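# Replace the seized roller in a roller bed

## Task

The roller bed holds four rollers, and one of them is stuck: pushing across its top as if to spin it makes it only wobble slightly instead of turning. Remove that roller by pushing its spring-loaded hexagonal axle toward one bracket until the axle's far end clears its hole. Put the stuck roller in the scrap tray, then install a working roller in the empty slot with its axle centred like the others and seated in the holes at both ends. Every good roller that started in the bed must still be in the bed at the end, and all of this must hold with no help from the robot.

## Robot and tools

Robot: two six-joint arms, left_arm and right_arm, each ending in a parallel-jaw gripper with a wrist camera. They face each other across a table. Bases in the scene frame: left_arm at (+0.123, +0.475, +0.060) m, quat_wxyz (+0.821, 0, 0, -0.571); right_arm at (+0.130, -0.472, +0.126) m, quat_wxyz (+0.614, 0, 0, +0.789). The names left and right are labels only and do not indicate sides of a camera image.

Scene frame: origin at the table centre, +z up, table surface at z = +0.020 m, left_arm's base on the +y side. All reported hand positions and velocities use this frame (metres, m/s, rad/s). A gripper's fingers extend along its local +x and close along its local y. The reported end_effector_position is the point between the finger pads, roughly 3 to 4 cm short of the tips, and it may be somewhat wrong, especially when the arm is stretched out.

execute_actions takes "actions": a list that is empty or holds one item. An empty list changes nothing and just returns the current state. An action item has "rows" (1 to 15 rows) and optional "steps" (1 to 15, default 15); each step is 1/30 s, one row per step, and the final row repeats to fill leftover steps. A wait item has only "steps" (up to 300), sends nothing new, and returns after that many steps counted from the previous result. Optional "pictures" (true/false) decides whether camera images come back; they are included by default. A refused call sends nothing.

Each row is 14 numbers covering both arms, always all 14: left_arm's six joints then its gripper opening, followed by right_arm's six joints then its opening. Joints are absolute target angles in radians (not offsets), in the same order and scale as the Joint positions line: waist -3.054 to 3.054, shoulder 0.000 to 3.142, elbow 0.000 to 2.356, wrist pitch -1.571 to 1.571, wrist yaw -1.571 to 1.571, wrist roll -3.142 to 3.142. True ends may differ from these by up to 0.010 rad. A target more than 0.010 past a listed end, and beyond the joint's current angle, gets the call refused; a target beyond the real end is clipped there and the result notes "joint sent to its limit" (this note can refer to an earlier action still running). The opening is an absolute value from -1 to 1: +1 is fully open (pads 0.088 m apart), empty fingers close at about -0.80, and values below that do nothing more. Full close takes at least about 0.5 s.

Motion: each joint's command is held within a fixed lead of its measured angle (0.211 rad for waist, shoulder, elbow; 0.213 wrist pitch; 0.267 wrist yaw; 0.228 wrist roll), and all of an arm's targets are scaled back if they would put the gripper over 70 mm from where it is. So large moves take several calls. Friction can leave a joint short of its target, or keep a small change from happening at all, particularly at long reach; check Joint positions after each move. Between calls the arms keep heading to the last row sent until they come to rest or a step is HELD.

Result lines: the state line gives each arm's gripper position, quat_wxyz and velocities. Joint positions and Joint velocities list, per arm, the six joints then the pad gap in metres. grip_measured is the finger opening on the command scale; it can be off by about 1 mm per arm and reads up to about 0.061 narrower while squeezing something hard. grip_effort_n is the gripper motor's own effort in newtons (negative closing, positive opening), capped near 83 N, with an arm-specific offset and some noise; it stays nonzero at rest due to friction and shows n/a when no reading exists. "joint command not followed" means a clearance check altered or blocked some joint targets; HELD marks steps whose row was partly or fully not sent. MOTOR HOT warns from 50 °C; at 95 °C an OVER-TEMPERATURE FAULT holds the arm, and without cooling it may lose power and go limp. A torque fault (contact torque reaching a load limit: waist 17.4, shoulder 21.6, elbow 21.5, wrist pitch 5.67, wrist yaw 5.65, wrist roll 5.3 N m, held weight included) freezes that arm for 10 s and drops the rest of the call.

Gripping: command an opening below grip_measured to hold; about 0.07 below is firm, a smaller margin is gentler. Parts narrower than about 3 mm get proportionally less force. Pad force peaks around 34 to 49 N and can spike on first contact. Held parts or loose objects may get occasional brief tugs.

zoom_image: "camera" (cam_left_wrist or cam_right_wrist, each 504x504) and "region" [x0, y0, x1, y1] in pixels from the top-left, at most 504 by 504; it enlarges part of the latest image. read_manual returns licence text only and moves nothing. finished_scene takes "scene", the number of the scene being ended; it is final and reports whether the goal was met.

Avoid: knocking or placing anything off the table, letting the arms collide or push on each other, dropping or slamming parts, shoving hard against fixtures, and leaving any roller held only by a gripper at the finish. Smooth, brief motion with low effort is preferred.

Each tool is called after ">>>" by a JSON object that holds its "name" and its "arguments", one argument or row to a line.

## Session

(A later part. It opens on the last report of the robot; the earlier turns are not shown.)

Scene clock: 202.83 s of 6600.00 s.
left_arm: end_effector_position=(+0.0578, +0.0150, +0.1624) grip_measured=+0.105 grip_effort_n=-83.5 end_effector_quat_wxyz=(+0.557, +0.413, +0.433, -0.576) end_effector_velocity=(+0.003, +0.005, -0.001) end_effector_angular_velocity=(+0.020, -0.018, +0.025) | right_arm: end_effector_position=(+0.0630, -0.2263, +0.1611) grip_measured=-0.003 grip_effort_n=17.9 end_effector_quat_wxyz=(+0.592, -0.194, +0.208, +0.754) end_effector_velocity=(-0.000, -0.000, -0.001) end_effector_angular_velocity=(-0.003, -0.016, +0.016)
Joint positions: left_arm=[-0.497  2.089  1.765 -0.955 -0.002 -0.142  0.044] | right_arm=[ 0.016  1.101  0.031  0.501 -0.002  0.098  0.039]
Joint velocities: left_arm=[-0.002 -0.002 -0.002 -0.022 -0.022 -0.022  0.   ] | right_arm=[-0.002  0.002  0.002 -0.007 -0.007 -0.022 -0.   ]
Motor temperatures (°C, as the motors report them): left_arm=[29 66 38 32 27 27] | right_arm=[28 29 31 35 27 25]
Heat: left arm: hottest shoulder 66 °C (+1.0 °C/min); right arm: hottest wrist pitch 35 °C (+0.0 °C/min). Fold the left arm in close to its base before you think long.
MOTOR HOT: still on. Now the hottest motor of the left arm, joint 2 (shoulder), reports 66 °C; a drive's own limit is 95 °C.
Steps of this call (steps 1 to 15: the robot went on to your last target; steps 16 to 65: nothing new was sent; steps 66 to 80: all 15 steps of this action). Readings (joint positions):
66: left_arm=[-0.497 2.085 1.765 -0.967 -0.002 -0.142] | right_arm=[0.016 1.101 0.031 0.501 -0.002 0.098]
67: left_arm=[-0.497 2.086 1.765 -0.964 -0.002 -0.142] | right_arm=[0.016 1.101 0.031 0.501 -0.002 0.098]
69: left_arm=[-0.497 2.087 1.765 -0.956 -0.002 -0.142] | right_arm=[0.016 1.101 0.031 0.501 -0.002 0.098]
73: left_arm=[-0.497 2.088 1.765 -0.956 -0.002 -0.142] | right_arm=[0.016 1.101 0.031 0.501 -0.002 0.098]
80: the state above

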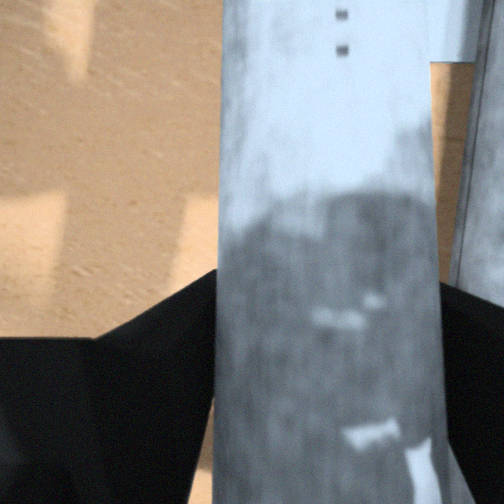

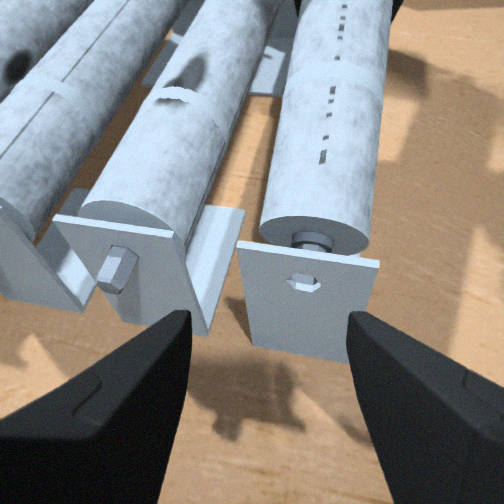

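>>> {"name": "execute_actions", "arguments": {
  "actions": [
    {"rows":[[-0.493,2.065,1.78,-0.972,0,-0.145,0,0.02,1.1,0.03,0.5,0,0.1,0]],"steps":8}
  ],
  "pictures": false
}}

>>> {"name": "execute_actions", "arguments": {
  "actions": [
    {"rows":[[-0.493,2.065,1.81,-0.972,0,-0.145,0,0.02,1.1,0.03,0.5,0,0.1,0]]}
  ]
}}

>>> {"name": "zoom_image", "arguments": {
  "camera": "cam_right_wrist",
  "region": [240,180,390,310]
}}

Scene clock: 211.00 s of 6600.00 s.
left_arm: end_effector_position=(+0.0589, +0.0188, +0.1612) grip_measured=+0.105 grip_effort_n=-83.5 end_effector_quat_wxyz=(+0.554, +0.419, +0.438, -0.571) end_effector_velocity=(+0.001, +0.005, -0.001) end_effector_angular_velocity=(+0.022, -0.004, +0.021) | right_arm: end_effector_position=(+0.0630, -0.2263, +0.1611) grip_measured=-0.003 grip_effort_n=17.9 end_effector_quat_wxyz=(+0.592, -0.194, +0.208, +0.754) end_effector_velocity=(+0.004, -0.002, -0.005) end_effector_angular_velocity=(-0.014, -0.014, -0.010)
Joint positions: left_arm=[-0.496  2.089  1.765 -0.974 -0.002 -0.142  0.044] | right_arm=[ 0.016  1.101  0.031  0.501 -0.002  0.098  0.039]
Joint velocities: left_arm=[-0.002 -0.002 -0.002 -0.022 -0.007 -0.022 -0.   ] | right_arm=[-0.007  0.002 -0.007 -0.007  0.007 -0.007 -0.   ]
Motor temperatures (°C, as the motors report them): left_arm=[29 67 38 33 27 27] | right_arm=[28 29 31 35 27 25]
Heat: left arm: hottest shoulder 67 °C (+6.1 °C/min); right arm: hottest wrist pitch 35 °C (+0.0 °C/min). Fold the left arm in close to its base before you think long.
MOTOR HOT: still on. Now the hottest motor of the left arm, joint 2 (shoulder), reports 67 °C; a drive's own limit is 95 °C.
Steps of this call (steps 1 to 15: the robot went on to your last target; steps 16 to 90: nothing new was sent; then 4.90 s passed at rest; steps 91 to 98: all 8 steps of this action). Readings (joint positions):
91: left_arm=[-0.497 2.089 1.765 -0.956 -0.002 -0.142] | right_arm=[0.016 1.101 0.031 0.501 -0.002 0.098]
92: left_arm=[-0.497 2.089 1.765 -0.958 -0.002 -0.142] | right_arm=[0.016 1.101 0.031 0.501 -0.002 0.098]
94: left_arm=[-0.496 2.089 1.765 -0.965 -0.002 -0.142] | right_arm=[0.016 1.101 0.031 0.501 -0.002 0.098]
98: the state above

Scene clock: 211.50 s of 6600.00 s.
left_arm: end_effector_position=(+0.0588, +0.0165, +0.1651) grip_measured=+0.105 grip_effort_n=-83.5 end_effector_quat_wxyz=(+0.556, +0.415, +0.435, -0.574) end_effector_velocity=(+0.001, +0.005, -0.003) end_effector_angular_velocity=(+0.026, -0.005, +0.021) | right_arm: end_effector_position=(+0.0630, -0.2263, +0.1611) grip_measured=-0.003 grip_effort_n=17.9 end_effector_quat_wxyz=(+0.592, -0.194, +0.208, +0.754) end_effector_velocity=(-0.000, -0.002, -0.002) end_effector_angular_velocity=(-0.006, -0.004, +0.008)
Joint positions: left_arm=[-0.495  2.089  1.778 -0.977 -0.002 -0.142  0.044] | right_arm=[ 0.016  1.101  0.031  0.501 -0.002  0.098  0.039]
Joint velocities: left_arm=[-0.002  0.002 -0.002 -0.022 -0.007 -0.022 -0.   ] | right_arm=[-0.002 -0.002 -0.002 -0.007 -0.007 -0.007 -0.   ]
Motor temperatures (°C, as the motors report them): left_arm=[29 67 38 33 27 27] | right_arm=[28 29 31 35 27 25]
Heat: left arm: hottest shoulder 67 °C (+6.0 °C/min); right arm: hottest wrist pitch 35 °C (+0.0 °C/min). Fold the left arm in close to its base before you think long.
MOTOR HOT: still on. Now the hottest motor of the left arm, joint 2 (shoulder), reports 67 °C; a drive's own limit is 95 °C.
Steps of this call (steps 1 to 15: all 15 steps of this action). Readings (joint positions):
1: left_arm=[-0.496 2.089 1.765 -0.975 -0.002 -0.142] | right_arm=[0.016 1.101 0.031 0.501 -0.002 0.098]
2: left_arm=[-0.496 2.089 1.765 -0.976 -0.002 -0.142] | right_arm=[0.016 1.101 0.031 0.501 -0.002 0.098]
4: left_arm=[-0.495 2.089 1.768 -0.977 -0.002 -0.142] | right_arm=[0.016 1.101 0.031 0.501 -0.002 0.098]
8: left_arm=[-0.495 2.089 1.775 -0.977 -0.002 -0.142] | right_arm=[0.016 1.101 0.031 0.501 -0.002 0.098]
15: the state above

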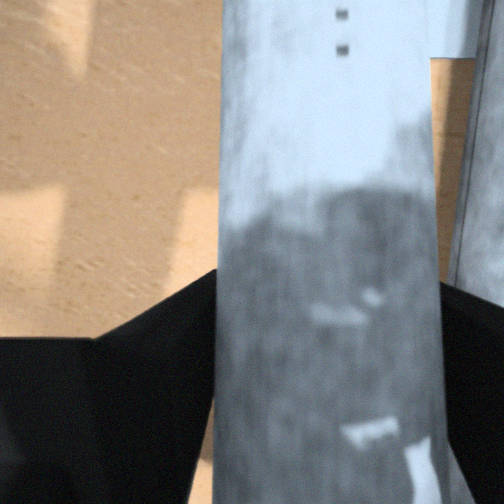

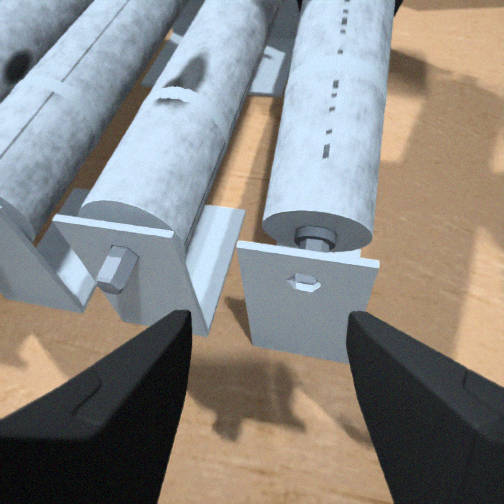

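Region (240, 180, 390, 310) of cam_right_wrist's 504x504 image, scaled by 3.360, with more detail than that image has; it fills the top 437 rows of this view, and the rest is white.

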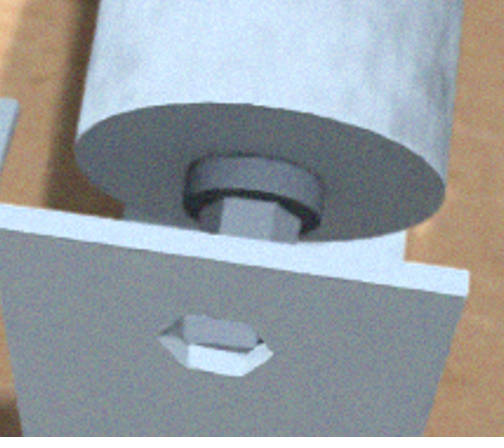

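>>> {"name": "execute_actions", "arguments": {
  "actions": [
    {"rows":[[-0.493,2.065,1.81,-0.945,0,-0.145,0,0.02,1.1,0.03,0.5,0,0.1,0]]}
  ]
}}

>>> {"name": "zoom_image", "arguments": {
  "camera": "cam_right_wrist",
  "region": [240,180,390,310]
}}

Scene clock: 214.40 s of 6600.00 s.
left_arm: end_effector_position=(+0.0584, +0.0141, +0.1658) grip_measured=+0.105 grip_effort_n=-83.5 end_effector_quat_wxyz=(+0.558, +0.412, +0.433, -0.576) end_effector_velocity=(+0.003, +0.005, -0.003) end_effector_angular_velocity=(+0.026, -0.004, +0.026) | right_arm: end_effector_position=(+0.0630, -0.2263, +0.1611) grip_measured=-0.003 grip_effort_n=17.9 end_effector_quat_wxyz=(+0.592, -0.194, +0.208, +0.754) end_effector_velocity=(-0.000, -0.002, -0.002) end_effector_angular_velocity=(-0.010, +0.008, -0.000)
Joint positions: left_arm=[-0.495  2.089  1.778 -0.966 -0.002 -0.143  0.044] | right_arm=[ 0.016  1.101  0.031  0.501 -0.002  0.098  0.039]
Joint velocities: left_arm=[ 0.002  0.002 -0.002 -0.022 -0.007 -0.022 -0.   ] | right_arm=[-0.002 -0.002 -0.002 -0.007 -0.007  0.007 -0.   ]
Motor temperatures (°C, as the motors report them): left_arm=[29 67 39 33 27 27] | right_arm=[28 28 31 35 27 25]
Heat: left arm: hottest shoulder 67 °C (+7.0 °C/min); right arm: hottest wrist pitch 35 °C (+0.0 °C/min). Fold the left arm in close to its base before you think long.
MOTOR HOT: still on. Now the hottest motor of the left arm, joint 2 (shoulder), reports 67 °C; a drive's own limit is 95 °C.
Steps of this call (steps 1 to 15: the robot went on to your last target; steps 16 to 72: nothing new was sent; steps 73 to 87: all 15 steps of this action). Readings (joint positions):
73: left_arm=[-0.495 2.089 1.778 -0.977 -0.002 -0.142] | right_arm=[0.016 1.101 0.031 0.501 -0.002 0.098]
74: left_arm=[-0.495 2.089 1.778 -0.974 -0.002 -0.142] | right_arm=[0.016 1.101 0.031 0.501 -0.002 0.098]
76: left_arm=[-0.495 2.089 1.778 -0.968 -0.002 -0.142] | right_arm=[0.016 1.101 0.031 0.501 -0.002 0.098]
80: left_arm=[-0.495 2.089 1.778 -0.966 -0.002 -0.143] | right_arm=[0.016 1.101 0.031 0.501 -0.002 0.098]
87: the state above

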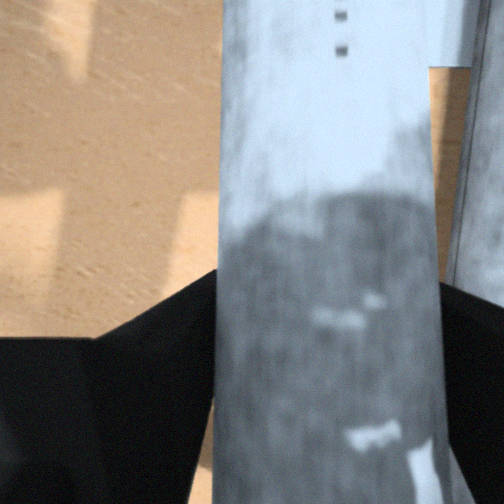

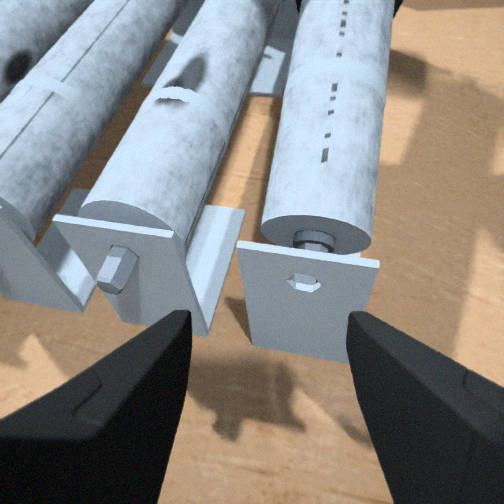

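Region (240, 180, 390, 310) of cam_right_wrist's 504x504 image, scaled by 3.360, with more detail than that image has; it fills the top 437 rows of this view, and the rest is white.

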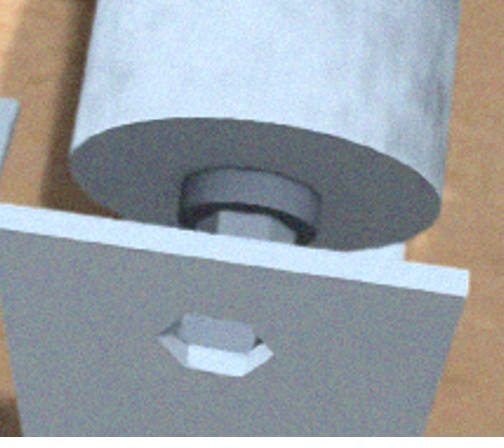

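>>> {"name": "execute_actions", "arguments": {
  "actions": [
    {"rows":[[-0.493,2.088,1.79,-0.94,0,-0.145,0,0.02,1.1,0.03,0.5,0,0.1,0]]}
  ]
}}

>>> {"name": "zoom_image", "arguments": {
  "camera": "cam_right_wrist",
  "region": [240,180,390,310]
}}

Scene clock: 220.27 s of 6600.00 s.
left_arm: end_effector_position=(+0.0582, +0.0134, +0.1579) grip_measured=+0.105 grip_effort_n=-83.5 end_effector_quat_wxyz=(+0.555, +0.415, +0.436, -0.574) end_effector_velocity=(-0.005, +0.000, +0.005) end_effector_angular_velocity=(-0.005, +0.014, +0.012) | right_arm: end_effector_position=(+0.0630, -0.2263, +0.1611) grip_measured=-0.003 grip_effort_n=17.9 end_effector_quat_wxyz=(+0.592, -0.194, +0.208, +0.754) end_effector_velocity=(+0.001, -0.003, -0.003) end_effector_angular_velocity=(-0.009, -0.013, +0.000)
Joint positions: left_arm=[-0.495  2.105  1.774 -0.958 -0.001 -0.143  0.044] | right_arm=[ 0.016  1.101  0.031  0.501 -0.002  0.098  0.039]
Joint velocities: left_arm=[-0.007 -0.007  0.007 -0.007  0.007 -0.022 -0.   ] | right_arm=[ 0.002 -0.002 -0.007 -0.007  0.007 -0.007 -0.   ]
Motor temperatures (°C, as the motors report them): left_arm=[29 68 40 35 27 27] | right_arm=[28 28 31 35 27 25]
Heat: left arm: hottest shoulder 68 °C (+11.1 °C/min); right arm: hottest wrist pitch 35 °C (+1.0 °C/min). Fold the left arm in close to its base before you think long.
MOTOR HOT: still on. Now the hottest motor of the left arm, joint 2 (shoulder), reports 68 °C; a drive's own limit is 95 °C.
Steps of this call (steps 1 to 15: the robot went on to your last target; steps 16 to 90: nothing new was sent; then 2.37 s passed at rest; steps 91 to 105: all 15 steps of this action). Readings (joint positions):
91: left_arm=[-0.495 2.089 1.778 -0.966 -0.002 -0.143] | right_arm=[0.016 1.101 0.031 0.501 -0.002 0.098]
92: left_arm=[-0.495 2.090 1.778 -0.965 -0.002 -0.143] | right_arm=[0.016 1.101 0.031 0.501 -0.002 0.098]
94: left_arm=[-0.495 2.093 1.777 -0.965 -0.001 -0.143] | right_arm=[0.016 1.101 0.031 0.501 -0.002 0.098]
98: left_arm=[-0.495 2.101 1.775 -0.959 -0.001 -0.143] | right_arm=[0.016 1.101 0.031 0.501 -0.002 0.098]
105: the state above

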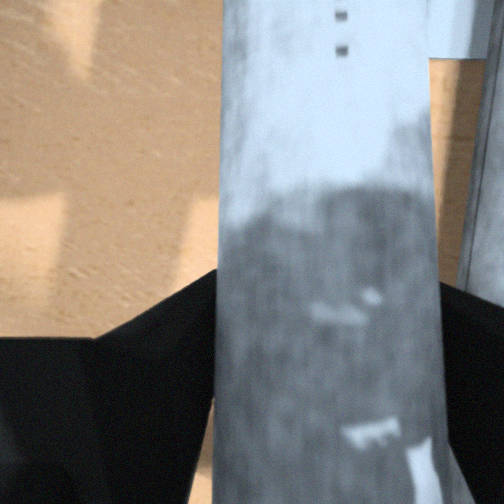

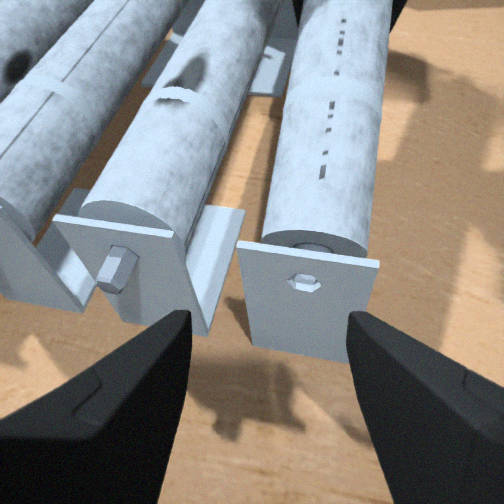

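Region (240, 180, 390, 310) of cam_right_wrist's 504x504 image, scaled by 3.360, with more detail than that image has; it fills the top 437 rows of this view, and the rest is white.

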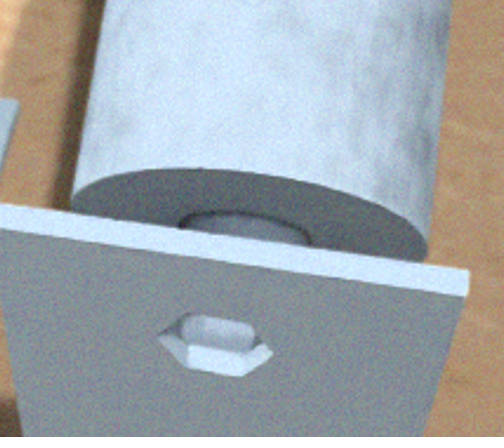

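>>> {"name": "execute_actions", "arguments": {
  "actions": [
    {"rows":[[-0.494,2.01,1.71,-0.915,0,-0.148,0,0.02,1.1,0.03,0.5,0,0.1,0]],"steps":10}
  ],
  "pictures": false
}}

>>> {"name": "execute_actions", "arguments": {
  "actions": [
    {"rows":[[-0.494,1.972,1.643,-0.826,0,-0.15,0,0.02,1.1,0.03,0.5,0,0.1,0]]}
  ]
}}

>>> {"name": "zoom_image", "arguments": {
  "camera": "cam_right_wrist",
  "region": [240,180,390,310]
}}

Scene clock: 223.83 s of 6600.00 s.
left_arm: end_effector_position=(+0.0596, +0.0232, +0.1548) grip_measured=+0.105 grip_effort_n=-83.5 end_effector_quat_wxyz=(+0.556, +0.415, +0.437, -0.573) end_effector_velocity=(+0.003, +0.005, +0.013) end_effector_angular_velocity=(-0.029, -0.015, +0.011) | right_arm: end_effector_position=(+0.0630, -0.2263, +0.1611) grip_measured=-0.003 grip_effort_n=17.9 end_effector_quat_wxyz=(+0.592, -0.194, +0.208, +0.754) end_effector_velocity=(-0.002, -0.004, -0.004) end_effector_angular_velocity=(-0.009, +0.004, +0.020)
Joint positions: left_arm=[-0.495  2.066  1.703 -0.926 -0.001 -0.145  0.044] | right_arm=[ 0.016  1.101  0.031  0.501 -0.002  0.098  0.039]
Joint velocities: left_arm=[-0.002 -0.051 -0.032  0.007 -0.022 -0.007 -0.   ] | right_arm=[-0.002  0.002 -0.012  0.007 -0.022 -0.007 -0.   ]
Motor temperatures (°C, as the motors report them): left_arm=[29 69 40 35 27 27] | right_arm=[28 28 31 35 27 25]
Heat: left arm: hottest shoulder 69 °C (+13.2 °C/min); right arm: hottest wrist pitch 35 °C (+1.0 °C/min). Fold the left arm in close to its base before you think long.
MOTOR HOT: still on. Now the hottest motor of the left arm, joint 2 (shoulder), reports 69 °C; a drive's own limit is 95 °C.
Steps of this call (steps 1 to 15: the robot went on to your last target; steps 16 to 90: nothing new was sent; then 0.23 s passed at rest; steps 91 to 100: all 10 steps of this action). Readings (joint positions):
91: left_arm=[-0.495 2.103 1.765 -0.951 -0.001 -0.143] | right_arm=[0.016 1.101 0.031 0.501 -0.002 0.098]
92: left_arm=[-0.495 2.094 1.749 -0.937 -0.001 -0.143] | right_arm=[0.016 1.101 0.031 0.501 -0.002 0.098]
94: left_arm=[-0.495 2.082 1.726 -0.933 -0.001 -0.144] | right_arm=[0.016 1.101 0.031 0.501 -0.002 0.098]
98: left_arm=[-0.495 2.070 1.705 -0.927 -0.001 -0.145] | right_arm=[0.016 1.101 0.031 0.501 -0.002 0.098]
100: the state above

Scene clock: 224.33 s of 6600.00 s.
left_arm: end_effector_position=(+0.0594, +0.0213, +0.1580) grip_measured=+0.105 grip_effort_n=-83.5 end_effector_quat_wxyz=(+0.567, +0.394, +0.421, -0.588) end_effector_velocity=(+0.001, +0.004, -0.001) end_effector_angular_velocity=(+0.011, -0.006, +0.007) | right_arm: end_effector_position=(+0.0630, -0.2263, +0.1611) grip_measured=-0.003 grip_effort_n=17.9 end_effector_quat_wxyz=(+0.592, -0.194, +0.208, +0.754) end_effector_velocity=(-0.005, -0.001, +0.000) end_effector_angular_velocity=(-0.006, +0.012, +0.032)
Joint positions: left_arm=[-0.495  2.022  1.633 -0.837 -0.001 -0.146  0.044] | right_arm=[ 0.016  1.101  0.031  0.501 -0.002  0.098  0.039]
Joint velocities: left_arm=[-0.002 -0.007 -0.012 -0.007 -0.007 -0.007 -0.   ] | right_arm=[-0.002 -0.002  0.002 -0.007 -0.037 -0.007 -0.001]
Motor temperatures (°C, as the motors report them): left_arm=[29 69 40 35 27 27] | right_arm=[28 28 31 35 27 25]
Heat: left arm: hottest shoulder 69 °C (+13.1 °C/min); right arm: hottest wrist pitch 35 °C (+1.0 °C/min). Fold the left arm in close to its base before you think long.
MOTOR HOT: still on. Now the hottest motor of the left arm, joint 2 (shoulder), reports 69 °C; a drive's own limit is 95 °C.
Steps of this call (steps 1 to 15: all 15 steps of this action). Readings (joint positions):
1: left_arm=[-0.495 2.062 1.696 -0.918 -0.001 -0.145] | right_arm=[0.016 1.101 0.031 0.501 -0.002 0.098]
2: left_arm=[-0.495 2.052 1.678 -0.892 -0.001 -0.146] | right_arm=[0.016 1.101 0.031 0.501 -0.002 0.098]
4: left_arm=[-0.495 2.039 1.656 -0.866 -0.001 -0.146] | right_arm=[0.016 1.101 0.031 0.501 -0.002 0.098]
8: left_arm=[-0.495 2.024 1.640 -0.845 -0.001 -0.146] | right_arm=[0.016 1.101 0.031 0.501 -0.002 0.098]
15: the state above

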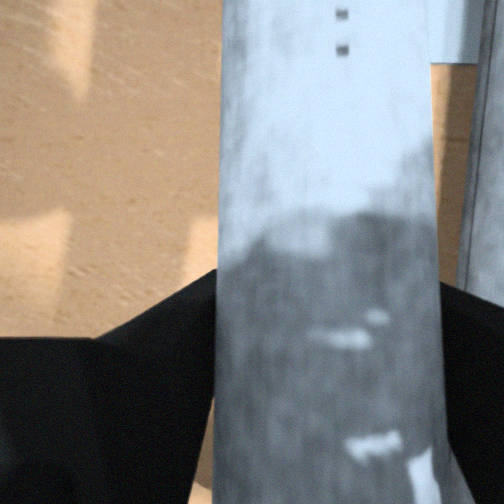

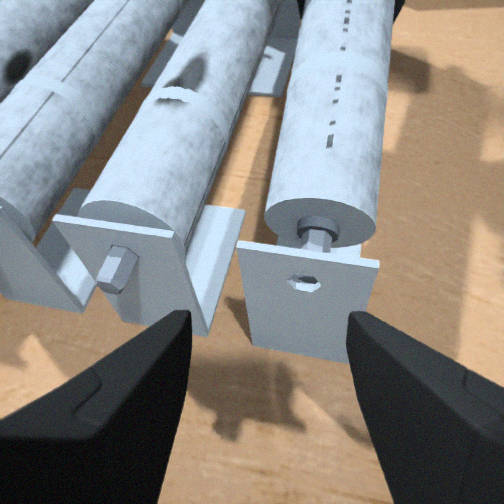

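Region (240, 180, 390, 310) of cam_right_wrist's 504x504 image, scaled by 3.360, with more detail than that image has; it fills the top 437 rows of this view, and the rest is white.

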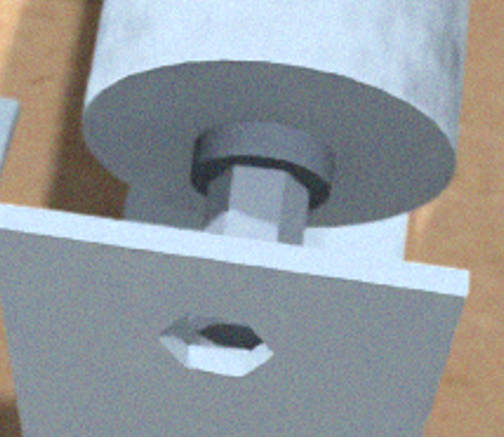

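>>> {"name": "execute_actions", "arguments": {
  "actions": [
    {"rows":[[-0.498,2.0,1.645,-0.81,0,-0.15,0,0.02,1.1,0.03,0.5,0,0.1,0]]}
  ]
}}

>>> {"name": "zoom_image", "arguments": {
  "camera": "cam_right_wrist",
  "region": [240,180,390,310]
}}

Scene clock: 227.83 s of 6600.00 s.
left_arm: end_effector_position=(+0.0586, +0.0184, +0.1589) grip_measured=+0.105 grip_effort_n=-83.5 end_effector_quat_wxyz=(+0.569, +0.389, +0.417, -0.592) end_effector_velocity=(-0.003, -0.004, +0.002) end_effector_angular_velocity=(-0.020, +0.012, +0.002) | right_arm: end_effector_position=(+0.0630, -0.2263, +0.1611) grip_measured=-0.003 grip_effort_n=17.9 end_effector_quat_wxyz=(+0.592, -0.194, +0.208, +0.754) end_effector_velocity=(-0.002, +0.001, +0.003) end_effector_angular_velocity=(+0.017, -0.015, +0.031)
Joint positions: left_arm=[-0.496  2.021  1.631 -0.821 -0.001 -0.147  0.044] | right_arm=[ 0.016  1.101  0.031  0.501 -0.002  0.098  0.039]
Joint velocities: left_arm=[-0.002 -0.002 -0.002  0.022  0.007 -0.007 -0.   ] | right_arm=[-0.007 -0.002  0.002  0.007 -0.022 -0.037 -0.   ]
Motor temperatures (°C, as the motors report them): left_arm=[29 71 40 35 27 27] | right_arm=[28 28 31 35 27 25]
Heat: left arm: hottest shoulder 71 °C (+16.2 °C/min); right arm: hottest wrist pitch 35 °C (+1.0 °C/min). Fold the left arm in close to its base before you think long.
MOTOR HOT: still on. Now the hottest motor of the left arm, joint 2 (shoulder), reports 71 °C; a drive's own limit is 95 °C.
Steps of this call (steps 1 to 15: the robot went on to your last target; steps 16 to 90: nothing new was sent; steps 91 to 105: all 15 steps of this action). Readings (joint positions):
91: left_arm=[-0.495 2.021 1.631 -0.835 -0.001 -0.147] | right_arm=[0.016 1.101 0.031 0.501 -0.002 0.098]
92: left_arm=[-0.495 2.021 1.631 -0.832 -0.001 -0.147] | right_arm=[0.016 1.101 0.031 0.501 -0.002 0.098]
94: left_arm=[-0.495 2.021 1.631 -0.825 -0.001 -0.147] | right_arm=[0.016 1.101 0.031 0.501 -0.002 0.098]
98: left_arm=[-0.496 2.021 1.631 -0.821 -0.001 -0.147] | right_arm=[0.016 1.101 0.031 0.501 -0.002 0.098]
105: the state above

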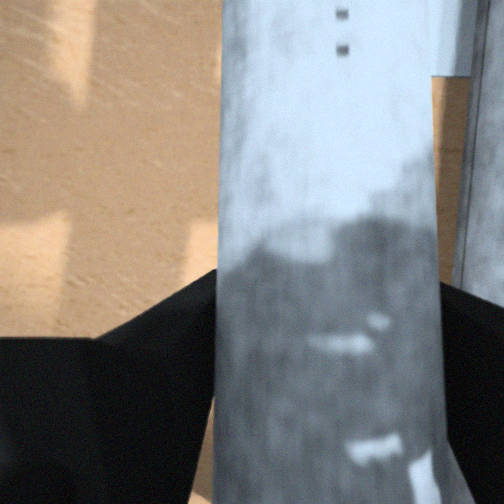

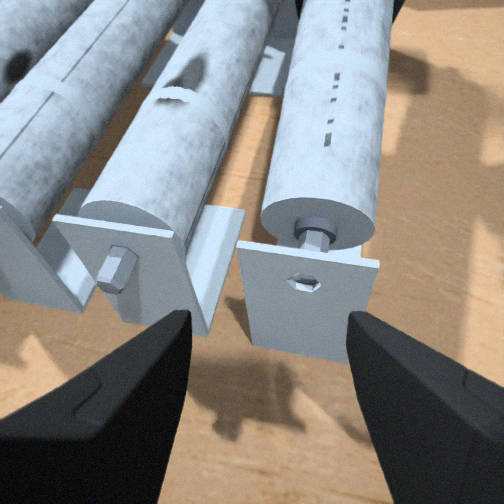

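Region (240, 180, 390, 310) of cam_right_wrist's 504x504 image, scaled by 3.360, with more detail than that image has; it fills the top 437 rows of this view, and the rest is white.

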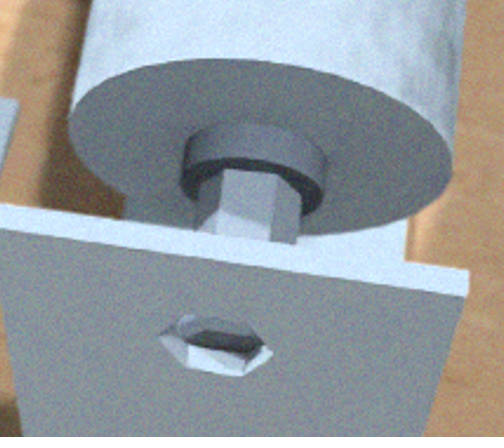

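>>> {"name": "execute_actions", "arguments": {
  "actions": [
    {"rows":[[-0.497,2.01,1.645,-0.79,0,-0.15,0,0.02,1.1,0.03,0.5,0,0.1,0]]}
  ]
}}

>>> {"name": "zoom_image", "arguments": {
  "camera": "cam_right_wrist",
  "region": [240,180,390,310]
}}

Scene clock: 230.07 s of 6600.00 s.
left_arm: end_effector_position=(+0.0583, +0.0173, +0.1573) grip_measured=+0.105 grip_effort_n=-83.5 end_effector_quat_wxyz=(+0.570, +0.388, +0.417, -0.592) end_effector_velocity=(-0.002, -0.001, +0.001) end_effector_angular_velocity=(-0.006, +0.010, +0.002) | right_arm: end_effector_position=(+0.0630, -0.2263, +0.1611) grip_measured=-0.003 grip_effort_n=17.9 end_effector_quat_wxyz=(+0.592, -0.194, +0.208, +0.754) end_effector_velocity=(-0.003, -0.004, -0.003) end_effector_angular_velocity=(-0.013, +0.002, +0.025)
Joint positions: left_arm=[-0.496  2.024  1.628 -0.811 -0.001 -0.148  0.044] | right_arm=[ 0.016  1.101  0.031  0.501 -0.002  0.098  0.039]
Joint velocities: left_arm=[-0.002 -0.002 -0.002  0.007  0.007 -0.007 -0.   ] | right_arm=[ 0.002 -0.002 -0.007 -0.007 -0.022 -0.007 -0.   ]
Motor temperatures (°C, as the motors report them): left_arm=[29 71 40 35 27 27] | right_arm=[28 28 31 35 27 25]
Heat: left arm: hottest shoulder 71 °C (+17.2 °C/min); right arm: hottest wrist pitch 35 °C (+1.0 °C/min). Fold the left arm in close to its base before you think long.
MOTOR HOT: still on. Now the hottest motor of the left arm, joint 2 (shoulder), reports 71 °C; a drive's own limit is 95 °C.
Steps of this call (steps 1 to 15: the robot went on to your last target; steps 16 to 52: nothing new was sent; steps 53 to 67: all 15 steps of this action). Readings (joint positions):
53: left_arm=[-0.496 2.021 1.631 -0.819 -0.001 -0.147] | right_arm=[0.016 1.101 0.031 0.501 -0.002 0.098]
54: left_arm=[-0.496 2.022 1.631 -0.818 -0.001 -0.147] | right_arm=[0.016 1.101 0.031 0.501 -0.002 0.098]
56: left_arm=[-0.496 2.022 1.631 -0.815 -0.001 -0.148] | right_arm=[0.016 1.101 0.031 0.501 -0.002 0.098]
60: left_arm=[-0.496 2.024 1.629 -0.813 -0.001 -0.148] | right_arm=[0.016 1.101 0.031 0.501 -0.002 0.098]
67: the state above

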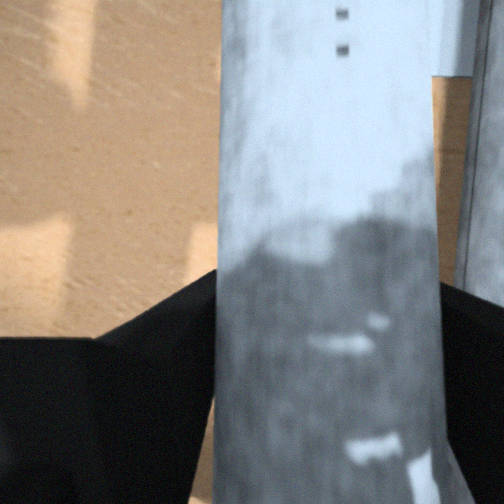

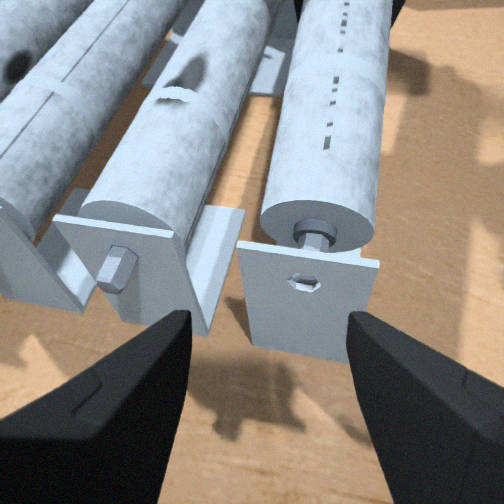

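Region (240, 180, 390, 310) of cam_right_wrist's 504x504 image, scaled by 3.360, with more detail than that image has; it fills the top 437 rows of this view, and the rest is white.

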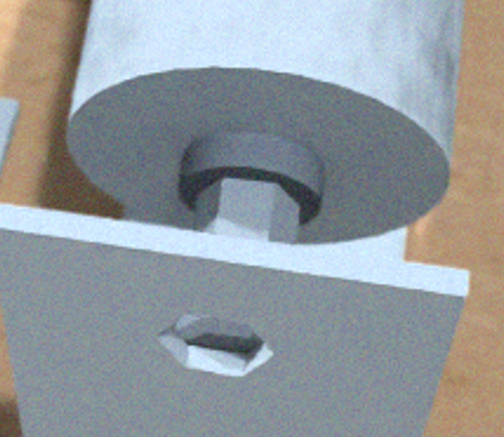

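Still ~3 mm low. Back off and raise.

>>> {"name": "execute_actions", "arguments": {
  "actions": [
    {"rows":[[-0.497,2.0,1.66,-0.835,0,-0.15,0,0.02,1.1,0.03,0.5,0,0.1,0],[-0.497,2.0,1.66,-0.84,0,-0.15,0,0.02,1.1,0.03,0.5,0,0.1,0],[-0.497,2.0,1.67,-0.84,0,-0.15,0,0.02,1.1,0.03,0.5,0,0.1,0],[-0.497,2.0,1.684,-0.84,0,-0.15,0,0.02,1.1,0.03,0.5,0,0.1,0]]}
  ]
}}

>>> {"name": "zoom_image", "arguments": {
  "camera": "cam_right_wrist",
  "region": [240,180,390,310]
}}

Scene clock: 234.70 s of 6600.00 s.
left_arm: end_effector_position=(+0.0584, +0.0187, +0.1624) grip_measured=+0.105 grip_effort_n=-83.5 end_effector_quat_wxyz=(+0.568, +0.392, +0.420, -0.590) end_effector_velocity=(-0.001, +0.011, -0.004) end_effector_angular_velocity=(+0.050, -0.012, +0.002) | right_arm: end_effector_position=(+0.0630, -0.2263, +0.1611) grip_measured=-0.003 grip_effort_n=17.9 end_effector_quat_wxyz=(+0.592, -0.194, +0.208, +0.754) end_effector_velocity=(-0.003, +0.001, +0.002) end_effector_angular_velocity=(+0.006, +0.007, +0.020)
Joint positions: left_arm=[-0.496  2.024  1.652 -0.846 -0.001 -0.148  0.044] | right_arm=[ 0.016  1.101  0.031  0.501 -0.002  0.098  0.039]
Joint velocities: left_arm=[-0.007 -0.002 -0.002 -0.051 -0.007 -0.007 -0.   ] | right_arm=[-0.002  0.002  0.002  0.007 -0.022 -0.007  0.   ]
Motor temperatures (°C, as the motors report them): left_arm=[29 71 40 36 27 27] | right_arm=[28 28 31 35 27 25]
Heat: left arm: hottest shoulder 71 °C (+16.3 °C/min); right arm: hottest wrist pitch 35 °C (+1.0 °C/min). Fold the left arm in close to its base before you think long.
MOTOR HOT: still on. Now the hottest motor of the left arm, joint 2 (shoulder), reports 71 °C; a drive's own limit is 95 °C.
Steps of this call (steps 1 to 15: the robot went on to your last target; steps 16 to 90: nothing new was sent; then 1.13 s passed at rest; steps 91 to 105: all 15 steps of this action). Readings (joint positions):
91: left_arm=[-0.496 2.024 1.628 -0.813 -0.001 -0.148] | right_arm=[0.016 1.101 0.031 0.501 -0.002 0.098]
92: left_arm=[-0.496 2.024 1.628 -0.817 -0.001 -0.148] | right_arm=[0.016 1.101 0.031 0.501 -0.002 0.098]
94: left_arm=[-0.496 2.024 1.631 -0.829 -0.001 -0.148] | right_arm=[0.016 1.101 0.031 0.501 -0.002 0.098]
98: left_arm=[-0.496 2.024 1.641 -0.843 -0.001 -0.148] | right_arm=[0.016 1.101 0.031 0.501 -0.002 0.098]
105: the state above

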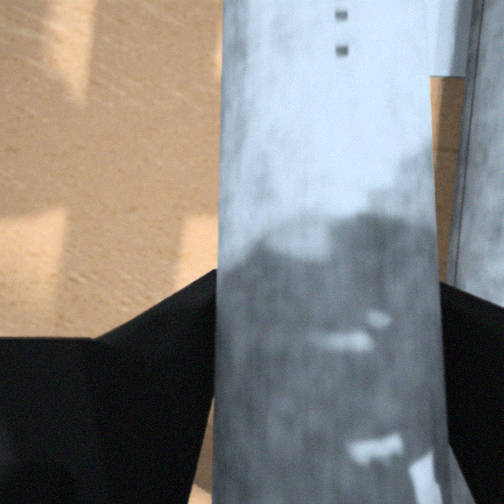

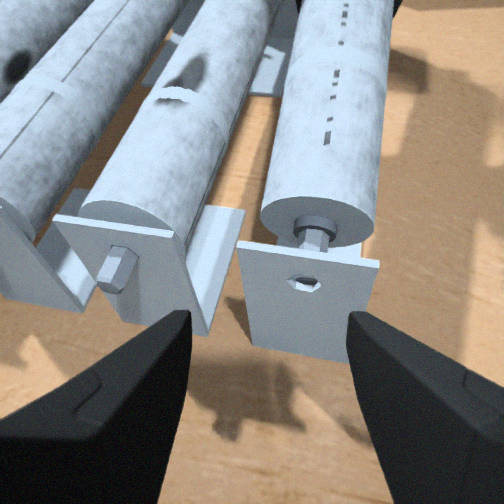

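Region (240, 180, 390, 310) of cam_right_wrist's 504x504 image, scaled by 3.360, with more detail than that image has; it fills the top 437 rows of this view, and the rest is white.

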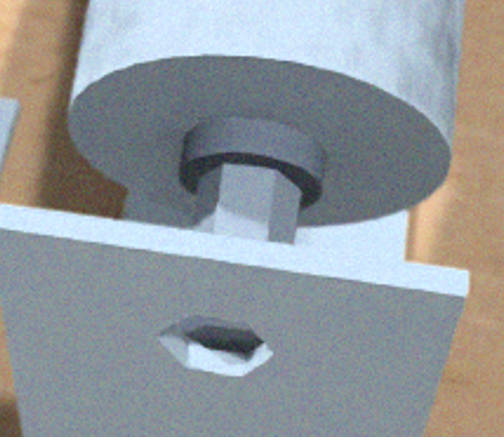

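>>> {"name": "execute_actions", "arguments": {
  "actions": [
    {"rows":[[-0.495,1.945,1.613,-0.79,0,-0.15,0,0.02,1.1,0.03,0.5,0,0.1,0]]}
  ]
}}

>>> {"name": "zoom_image", "arguments": {
  "camera": "cam_right_wrist",
  "region": [240,180,390,310]
}}

Scene clock: 238.40 s of 6600.00 s.
left_arm: end_effector_position=(+0.0588, +0.0211, +0.1625) grip_measured=+0.105 grip_effort_n=-83.5 end_effector_quat_wxyz=(+0.572, +0.384, +0.413, -0.596) end_effector_velocity=(+0.000, +0.002, +0.002) end_effector_angular_velocity=(-0.000, -0.018, +0.008) | right_arm: end_effector_position=(+0.0630, -0.2263, +0.1611) grip_measured=-0.003 grip_effort_n=17.9 end_effector_quat_wxyz=(+0.592, -0.194, +0.208, +0.754) end_effector_velocity=(-0.000, -0.002, -0.002) end_effector_angular_velocity=(-0.006, -0.004, +0.008)
Joint positions: left_arm=[-0.496  1.996  1.603 -0.801 -0.001 -0.148  0.044] | right_arm=[ 0.016  1.101  0.031  0.501 -0.002  0.098  0.039]
Joint velocities: left_arm=[-0.007 -0.007 -0.002 -0.007 -0.022 -0.007  0.   ] | right_arm=[-0.002 -0.002 -0.002 -0.007 -0.007 -0.007 -0.   ]
Motor temperatures (°C, as the motors report them): left_arm=[29 71 41 36 27 27] | right_arm=[28 28 32 35 27 25]
Heat: left arm: hottest shoulder 71 °C (+15.1 °C/min); right arm: hottest wrist pitch 35 °C (+1.0 °C/min). Fold the left arm in close to its base before you think long.
MOTOR HOT: still on. Now the hottest motor of the left arm, joint 2 (shoulder), reports 71 °C; a drive's own limit is 95 °C.
Steps of this call (steps 1 to 15: the robot went on to your last target; steps 16 to 90: nothing new was sent; then 0.20 s passed at rest; steps 91 to 105: all 15 steps of this action). Readings (joint positions):
91: left_arm=[-0.496 2.024 1.649 -0.845 -0.001 -0.148] | right_arm=[0.016 1.101 0.031 0.501 -0.002 0.098]
92: left_arm=[-0.496 2.019 1.639 -0.830 -0.001 -0.148] | right_arm=[0.016 1.101 0.031 0.501 -0.002 0.098]
94: left_arm=[-0.496 2.012 1.624 -0.817 -0.001 -0.148] | right_arm=[0.016 1.101 0.031 0.501 -0.002 0.098]
98: left_arm=[-0.496 2.002 1.607 -0.806 -0.001 -0.148] | right_arm=[0.016 1.101 0.031 0.501 -0.002 0.098]
105: the state above

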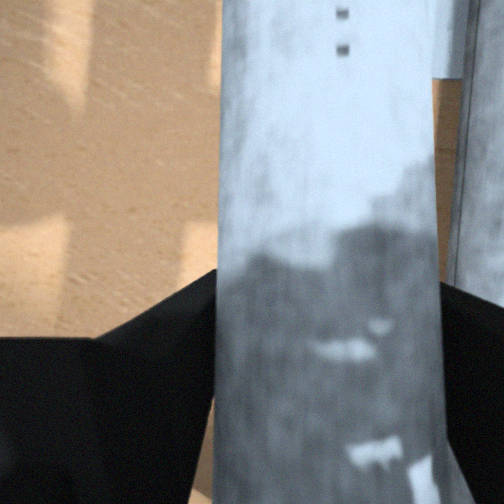

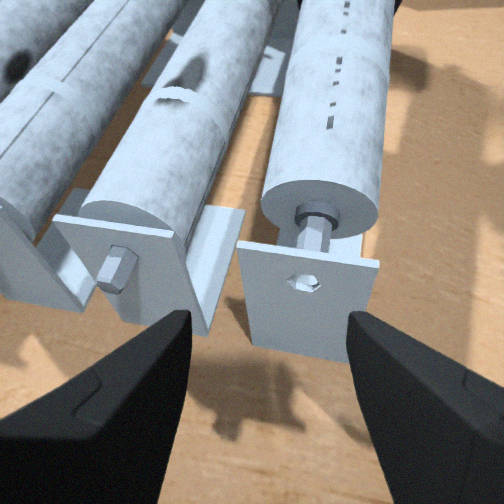

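Region (240, 180, 390, 310) of cam_right_wrist's 504x504 image, scaled by 3.360, with more detail than that image has; it fills the top 437 rows of this view, and the rest is white.

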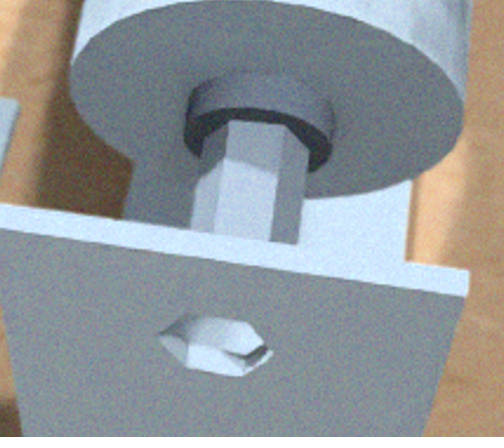

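Now slightly high; advance while descending.

>>> {"name": "execute_actions", "arguments": {
  "actions": [
    {"rows":[[-0.495,1.989,1.62,-0.768,0,-0.15,0,0.02,1.1,0.03,0.5,0,0.1,0]]}
  ]
}}

>>> {"name": "zoom_image", "arguments": {
  "camera": "cam_right_wrist",
  "region": [240,180,390,310]
}}

Scene clock: 242.20 s of 6600.00 s.
left_arm: end_effector_position=(+0.0581, +0.0173, +0.1592) grip_measured=+0.105 grip_effort_n=-83.5 end_effector_quat_wxyz=(+0.573, +0.380, +0.411, -0.598) end_effector_velocity=(-0.003, -0.004, +0.002) end_effector_angular_velocity=(-0.021, +0.007, -0.012) | right_arm: end_effector_position=(+0.0630, -0.2263, +0.1611) grip_measured=-0.003 grip_effort_n=17.9 end_effector_quat_wxyz=(+0.592, -0.194, +0.208, +0.754) end_effector_velocity=(+0.005, -0.002, -0.003) end_effector_angular_velocity=(-0.007, -0.021, -0.017)
Joint positions: left_arm=[-0.496  2.006  1.601 -0.78  -0.    -0.148  0.044] | right_arm=[ 0.016  1.101  0.031  0.501 -0.002  0.098  0.039]
Joint velocities: left_arm=[-0.002 -0.002 -0.002  0.022  0.007  0.007 -0.   ] | right_arm=[-0.002 -0.002 -0.007 -0.007  0.022 -0.007 -0.   ]
Motor temperatures (°C, as the motors report them): left_arm=[29 73 41 36 27 27] | right_arm=[28 28 32 35 27 25]
Heat: left arm: hottest shoulder 73 °C (+17.2 °C/min); right arm: hottest wrist pitch 35 °C (+1.0 °C/min). Fold the left arm in close to its base before you think long.
MOTOR HOT: still on. Now the hottest motor of the left arm, joint 2 (shoulder), reports 73 °C; a drive's own limit is 95 °C.
Steps of this call (steps 1 to 15: the robot went on to your last target; steps 16 to 90: nothing new was sent; then 0.30 s passed at rest; steps 91 to 105: all 15 steps of this action). Readings (joint positions):
91: left_arm=[-0.496 1.995 1.601 -0.800 -0.001 -0.148] | right_arm=[0.016 1.101 0.031 0.501 -0.002 0.098]
92: left_arm=[-0.496 1.995 1.601 -0.796 -0.001 -0.148] | right_arm=[0.016 1.101 0.031 0.501 -0.002 0.098]
94: left_arm=[-0.496 1.997 1.601 -0.787 -0.000 -0.148] | right_arm=[0.016 1.101 0.031 0.501 -0.002 0.098]
98: left_arm=[-0.496 2.002 1.601 -0.782 -0.000 -0.148] | right_arm=[0.016 1.101 0.031 0.501 -0.002 0.098]
105: the state above

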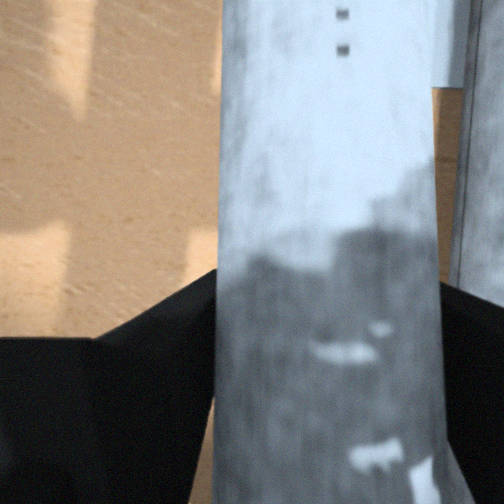

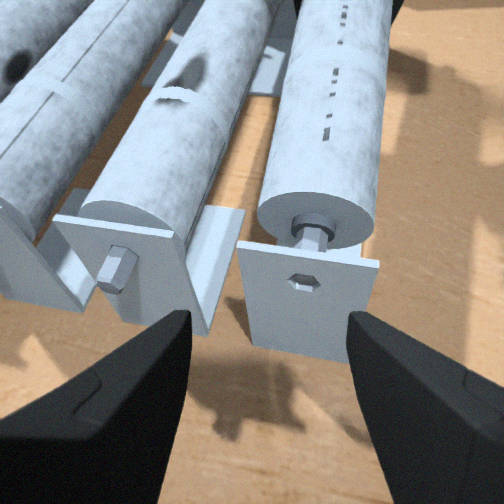

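Region (240, 180, 390, 310) of cam_right_wrist's 504x504 image, scaled by 3.360, with more detail than that image has; it fills the top 437 rows of this view, and the rest is white.

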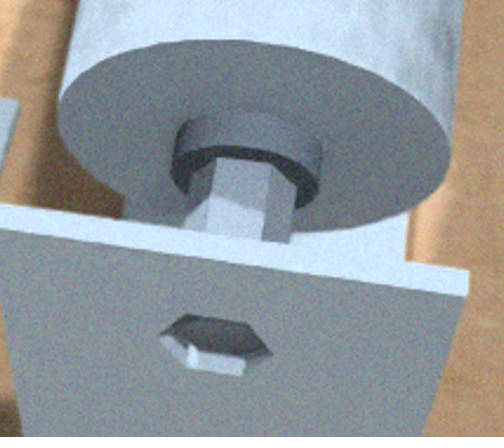

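Entering.

>>> {"name": "execute_actions", "arguments": {
  "actions": [
    {"rows":[[-0.492,1.998,1.63,-0.745,0,-0.15,0,0.02,1.1,0.03,0.5,0,0.1,0]]}
  ]
}}

>>> {"name": "execute_actions", "arguments": {
  "actions": [
    {"rows":[[-0.49,2.025,1.665,-0.74,0,-0.148,0,0.02,1.1,0.03,0.5,0,0.1,0]]}
  ]
}}

Scene clock: 244.30 s of 6600.00 s.
left_arm: end_effector_position=(+0.0577, +0.0127, +0.1570) grip_measured=+0.105 grip_effort_n=-83.5 end_effector_quat_wxyz=(+0.576, +0.376, +0.408, -0.601) end_effector_velocity=(+0.001, +0.005, -0.002) end_effector_angular_velocity=(+0.021, -0.007, +0.007) | right_arm: end_effector_position=(+0.0630, -0.2263, +0.1611) grip_measured=-0.003 grip_effort_n=17.9 end_effector_quat_wxyz=(+0.592, -0.194, +0.208, +0.754) end_effector_velocity=(+0.001, +0.000, +0.001) end_effector_angular_velocity=(+0.008, -0.000, +0.003)
Joint positions: left_arm=[-0.496  2.015  1.601 -0.756 -0.    -0.148  0.044] | right_arm=[ 0.016  1.101  0.031  0.501 -0.002  0.098  0.039]
Joint velocities: left_arm=[-0.002 -0.002 -0.002 -0.022 -0.007 -0.007 -0.   ] | right_arm=[-0.007 -0.002 -0.002  0.007 -0.007 -0.007  0.   ]
Motor temperatures (°C, as the motors report them): left_arm=[29 73 41 36 27 27] | right_arm=[28 28 32 35 27 25]
Heat: left arm: hottest shoulder 73 °C (+16.2 °C/min); right arm: hottest wrist pitch 35 °C (+1.0 °C/min). Fold the left arm in close to its base before you think long.
MOTOR HOT: still on. Now the hottest motor of the left arm, joint 2 (shoulder), reports 73 °C; a drive's own limit is 95 °C.
Steps of this call (steps 1 to 15: the robot went on to your last target; steps 16 to 48: nothing new was sent; steps 49 to 63: all 15 steps of this action). Readings (joint positions):
49: left_arm=[-0.496 2.007 1.601 -0.778 -0.000 -0.148] | right_arm=[0.016 1.101 0.031 0.501 -0.002 0.098]
50: left_arm=[-0.496 2.008 1.601 -0.774 -0.000 -0.148] | right_arm=[0.016 1.101 0.031 0.501 -0.002 0.098]
52: left_arm=[-0.496 2.011 1.601 -0.762 -0.000 -0.148] | right_arm=[0.016 1.101 0.031 0.501 -0.002 0.098]
56: left_arm=[-0.496 2.015 1.601 -0.759 -0.000 -0.148] | right_arm=[0.016 1.101 0.031 0.501 -0.002 0.098]
63: the state above

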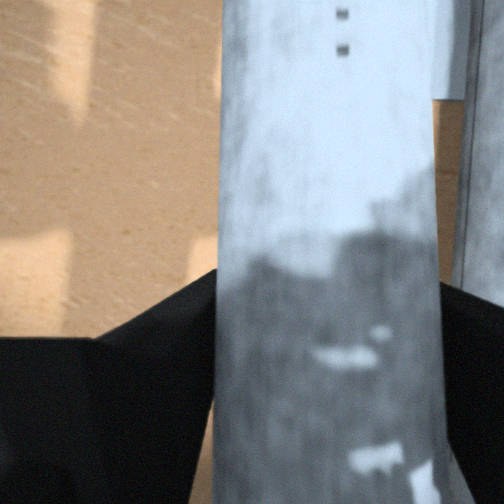

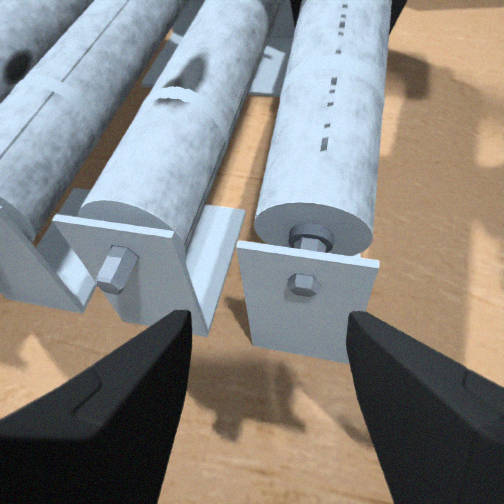

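Scene clock: 244.80 s of 6600.00 s.
left_arm: end_effector_position=(+0.0575, +0.0044, +0.1553) grip_measured=+0.105 grip_effort_n=-83.5 end_effector_quat_wxyz=(+0.578, +0.372, +0.406, -0.603) end_effector_velocity=(+0.002, -0.001, +0.001) end_effector_angular_velocity=(-0.010, -0.016, +0.013) | right_arm: end_effector_position=(+0.0630, -0.2263, +0.1611) grip_measured=-0.003 grip_effort_n=17.9 end_effector_quat_wxyz=(+0.592, -0.194, +0.208, +0.754) end_effector_velocity=(+0.000, -0.003, -0.004) end_effector_angular_velocity=(-0.024, +0.004, -0.000)
Joint positions: left_arm=[-0.494  2.042  1.63  -0.75   0.    -0.148  0.044] | right_arm=[ 0.016  1.101  0.031  0.501 -0.002  0.098  0.039]
Joint velocities: left_arm=[-0.002 -0.002 -0.002  0.007 -0.022 -0.007 -0.   ] | right_arm=[-0.002 -0.002 -0.002 -0.022 -0.007  0.007 -0.   ]
Motor temperatures (°C, as the motors report them): left_arm=[29 73 41 36 27 27] | right_arm=[28 28 32 35 27 25]
Heat: left arm: hottest shoulder 73 °C (+16.1 °C/min); right arm: hottest wrist pitch 35 °C (+1.0 °C/min). Fold the left arm in close to its base before you think long.
MOTOR HOT: still on. Now the hottest motor of the left arm, joint 2 (shoulder), reports 73 °C; a drive's own limit is 95 °C.
Steps of this call (steps 1 to 15: all 15 steps of this action). Readings (joint positions):
1: left_arm=[-0.496 2.018 1.603 -0.757 -0.000 -0.148] | right_arm=[0.016 1.101 0.031 0.501 -0.002 0.098]
2: left_arm=[-0.496 2.022 1.609 -0.758 -0.000 -0.148] | right_arm=[0.016 1.101 0.031 0.501 -0.002 0.098]
4: left_arm=[-0.494 2.032 1.620 -0.751 -0.000 -0.148] | right_arm=[0.016 1.101 0.031 0.501 -0.002 0.098]
8: left_arm=[-0.494 2.041 1.627 -0.750 0.000 -0.148] | right_arm=[0.016 1.101 0.031 0.501 -0.002 0.098]
15: the state above

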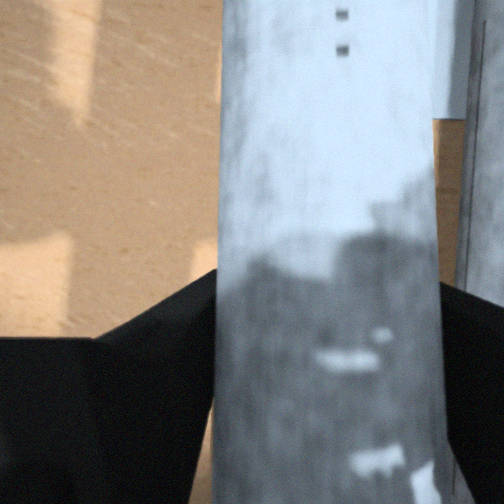

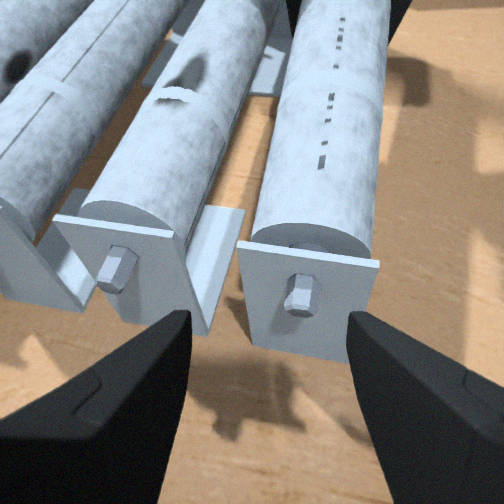

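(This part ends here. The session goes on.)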